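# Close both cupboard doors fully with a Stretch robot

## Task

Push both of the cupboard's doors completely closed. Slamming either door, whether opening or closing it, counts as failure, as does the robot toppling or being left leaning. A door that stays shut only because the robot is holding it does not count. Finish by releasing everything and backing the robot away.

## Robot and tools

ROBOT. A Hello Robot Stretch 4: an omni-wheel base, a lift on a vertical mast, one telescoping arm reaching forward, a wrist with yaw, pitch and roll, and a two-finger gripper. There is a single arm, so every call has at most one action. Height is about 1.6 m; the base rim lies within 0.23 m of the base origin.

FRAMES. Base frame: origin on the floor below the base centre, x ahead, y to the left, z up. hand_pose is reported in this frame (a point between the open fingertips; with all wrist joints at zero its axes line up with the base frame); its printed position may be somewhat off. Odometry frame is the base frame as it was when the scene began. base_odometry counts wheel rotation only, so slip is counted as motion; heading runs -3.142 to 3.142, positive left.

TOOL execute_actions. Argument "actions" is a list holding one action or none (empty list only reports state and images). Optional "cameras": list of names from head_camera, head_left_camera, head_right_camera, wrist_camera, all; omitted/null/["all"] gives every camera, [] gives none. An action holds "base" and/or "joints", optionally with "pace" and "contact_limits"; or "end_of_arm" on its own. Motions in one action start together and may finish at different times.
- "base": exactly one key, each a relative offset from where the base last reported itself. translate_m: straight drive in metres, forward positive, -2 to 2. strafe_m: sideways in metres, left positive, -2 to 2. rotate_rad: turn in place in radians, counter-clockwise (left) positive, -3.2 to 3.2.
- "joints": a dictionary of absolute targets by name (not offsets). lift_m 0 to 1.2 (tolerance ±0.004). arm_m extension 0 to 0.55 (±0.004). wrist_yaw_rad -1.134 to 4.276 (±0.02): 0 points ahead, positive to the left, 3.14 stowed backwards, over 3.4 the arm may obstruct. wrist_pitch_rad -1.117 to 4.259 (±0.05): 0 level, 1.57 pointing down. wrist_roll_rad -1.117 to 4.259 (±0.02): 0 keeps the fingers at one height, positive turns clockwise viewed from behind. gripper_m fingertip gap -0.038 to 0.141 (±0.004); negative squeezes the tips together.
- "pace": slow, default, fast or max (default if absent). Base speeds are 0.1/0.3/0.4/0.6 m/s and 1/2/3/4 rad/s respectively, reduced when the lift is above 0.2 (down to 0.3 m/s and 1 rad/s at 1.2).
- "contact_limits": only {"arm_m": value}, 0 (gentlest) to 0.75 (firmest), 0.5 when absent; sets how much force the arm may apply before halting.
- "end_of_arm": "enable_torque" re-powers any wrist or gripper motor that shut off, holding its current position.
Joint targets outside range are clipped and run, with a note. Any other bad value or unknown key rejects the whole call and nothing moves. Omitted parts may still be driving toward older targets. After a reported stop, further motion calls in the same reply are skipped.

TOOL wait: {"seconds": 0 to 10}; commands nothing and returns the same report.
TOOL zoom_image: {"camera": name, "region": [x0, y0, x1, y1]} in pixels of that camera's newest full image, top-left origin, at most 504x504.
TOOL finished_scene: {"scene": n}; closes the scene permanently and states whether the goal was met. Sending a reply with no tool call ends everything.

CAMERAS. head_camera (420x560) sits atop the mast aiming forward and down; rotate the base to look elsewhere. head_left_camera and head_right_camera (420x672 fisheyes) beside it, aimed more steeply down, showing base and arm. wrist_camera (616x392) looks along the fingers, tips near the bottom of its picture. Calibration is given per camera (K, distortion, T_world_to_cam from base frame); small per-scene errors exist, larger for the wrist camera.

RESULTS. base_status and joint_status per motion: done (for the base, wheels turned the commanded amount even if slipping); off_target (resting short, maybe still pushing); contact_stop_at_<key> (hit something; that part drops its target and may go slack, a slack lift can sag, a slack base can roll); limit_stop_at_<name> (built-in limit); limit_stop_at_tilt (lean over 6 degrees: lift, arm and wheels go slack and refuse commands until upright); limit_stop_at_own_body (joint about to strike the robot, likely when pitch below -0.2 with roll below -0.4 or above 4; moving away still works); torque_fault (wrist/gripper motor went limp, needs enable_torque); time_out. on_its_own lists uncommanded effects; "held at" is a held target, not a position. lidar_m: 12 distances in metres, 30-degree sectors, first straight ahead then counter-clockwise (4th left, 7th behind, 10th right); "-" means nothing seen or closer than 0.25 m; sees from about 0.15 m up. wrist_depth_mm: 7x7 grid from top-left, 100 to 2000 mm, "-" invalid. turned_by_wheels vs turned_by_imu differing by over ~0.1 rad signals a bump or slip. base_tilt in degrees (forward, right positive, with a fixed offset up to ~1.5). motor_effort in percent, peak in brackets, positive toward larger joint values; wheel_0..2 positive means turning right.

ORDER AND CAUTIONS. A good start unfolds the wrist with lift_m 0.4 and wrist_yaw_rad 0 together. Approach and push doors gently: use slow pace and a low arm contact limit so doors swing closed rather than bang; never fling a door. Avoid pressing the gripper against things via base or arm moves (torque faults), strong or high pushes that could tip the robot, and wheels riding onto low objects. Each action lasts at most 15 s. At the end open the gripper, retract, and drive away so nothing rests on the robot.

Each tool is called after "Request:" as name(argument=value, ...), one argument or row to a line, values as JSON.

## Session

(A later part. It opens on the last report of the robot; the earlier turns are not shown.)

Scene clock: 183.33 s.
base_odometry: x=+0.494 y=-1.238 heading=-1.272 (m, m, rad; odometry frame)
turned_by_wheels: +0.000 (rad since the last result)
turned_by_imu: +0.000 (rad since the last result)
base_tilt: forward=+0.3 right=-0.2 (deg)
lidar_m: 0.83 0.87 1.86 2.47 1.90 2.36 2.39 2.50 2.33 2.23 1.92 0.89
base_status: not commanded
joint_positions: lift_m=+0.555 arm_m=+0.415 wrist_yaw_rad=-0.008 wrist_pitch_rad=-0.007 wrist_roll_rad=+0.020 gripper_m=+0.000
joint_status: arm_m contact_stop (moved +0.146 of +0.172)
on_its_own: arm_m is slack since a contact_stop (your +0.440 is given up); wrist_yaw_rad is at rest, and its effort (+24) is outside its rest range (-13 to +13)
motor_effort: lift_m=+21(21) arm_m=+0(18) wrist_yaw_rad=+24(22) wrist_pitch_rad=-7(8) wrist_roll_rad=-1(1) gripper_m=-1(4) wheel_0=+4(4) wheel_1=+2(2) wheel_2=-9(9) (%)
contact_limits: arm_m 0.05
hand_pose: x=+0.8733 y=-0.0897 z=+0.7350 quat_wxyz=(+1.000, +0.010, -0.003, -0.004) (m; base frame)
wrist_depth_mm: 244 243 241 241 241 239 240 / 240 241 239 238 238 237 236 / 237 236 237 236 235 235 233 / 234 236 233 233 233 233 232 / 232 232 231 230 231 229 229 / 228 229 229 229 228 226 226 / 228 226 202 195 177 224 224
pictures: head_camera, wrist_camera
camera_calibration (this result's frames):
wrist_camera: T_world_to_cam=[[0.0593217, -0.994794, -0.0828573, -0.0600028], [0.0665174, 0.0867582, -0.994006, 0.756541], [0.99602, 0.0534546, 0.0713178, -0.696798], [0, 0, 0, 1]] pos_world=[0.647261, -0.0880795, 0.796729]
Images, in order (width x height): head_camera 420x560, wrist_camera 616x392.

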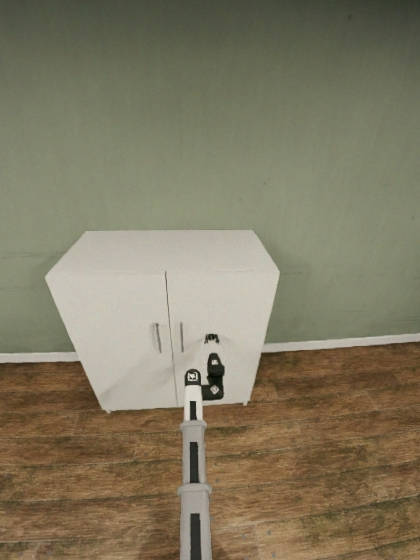

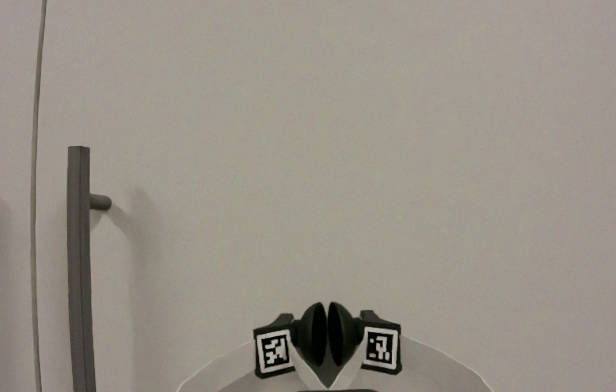

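Request:
execute_actions(
  actions=[
    {"joints":{"arm_m":0.05},"pace":"fast"},
  ],
  cameras=["head_camera","wrist_camera"],
)

Request:
finished_scene(
  scene=2,
)

Scene clock: 187.43 s.
base_odometry: x=+0.494 y=-1.239 heading=-1.272 (m, m, rad; odometry frame)
turned_by_wheels: +0.000 (rad since the last result)
turned_by_imu: +0.000 (rad since the last result)
base_tilt: forward=+0.5 right=-0.2 (deg)
lidar_m: 0.82 0.88 1.86 2.46 1.88 2.38 2.40 2.48 2.36 2.22 1.93 0.90
base_status: not commanded
joint_positions: lift_m=+0.555 arm_m=+0.052 wrist_yaw_rad=+0.000 wrist_pitch_rad=-0.006 wrist_roll_rad=+0.020 gripper_m=+0.000
joint_status: all done
motor_effort: lift_m=+21(21) arm_m=-9(9) wrist_yaw_rad=-2(23) wrist_pitch_rad=-9(8) wrist_roll_rad=+1(0) gripper_m=-5(5) wheel_0=+1(4) wheel_1=+0(2) wheel_2=+0(9) (%)
hand_pose: x=+0.5110 y=-0.0875 z=+0.7347 quat_wxyz=(+1.000, +0.010, -0.003, +0.000) (m; base frame)
wrist_depth_mm: 1138 1118 1098 1078 1060 1060 1060 / 615 615 609 609 609 1060 1060 / 603 603 603 603 591 597 1078 / 597 597 603 597 585 585 1042 / 597 585 591 591 580 580 1042 / 580 585 585 580 574 574 1025 / 580 569 574 189 178 574 1008
pictures: head_camera, wrist_camera
camera_calibration (this result's frames):
wrist_camera: T_world_to_cam=[[0.0669234, -0.994306, -0.0829244, -0.0401098], [0.0648497, 0.0872696, -0.994072, 0.781108], [0.995648, 0.061149, 0.0703208, -0.334402], [0, 0, 0, 1]] pos_world=[0.284977, -0.0876, 0.796667]
Images, in order (width x height): head_camera 420x560, wrist_camera 616x392.

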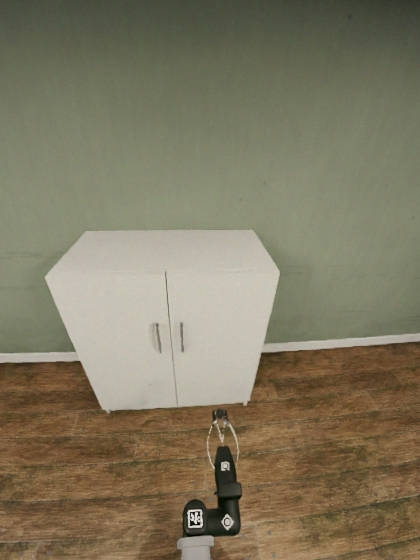

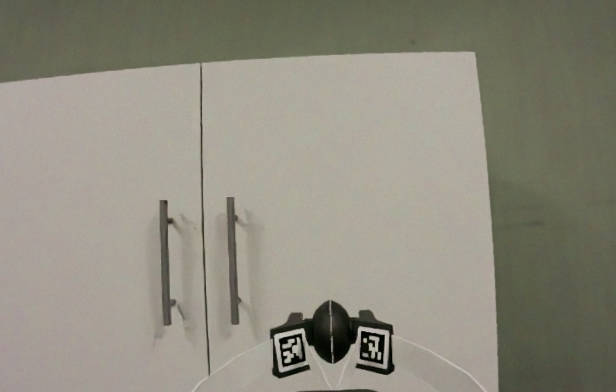

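The scene is finished: the task was done.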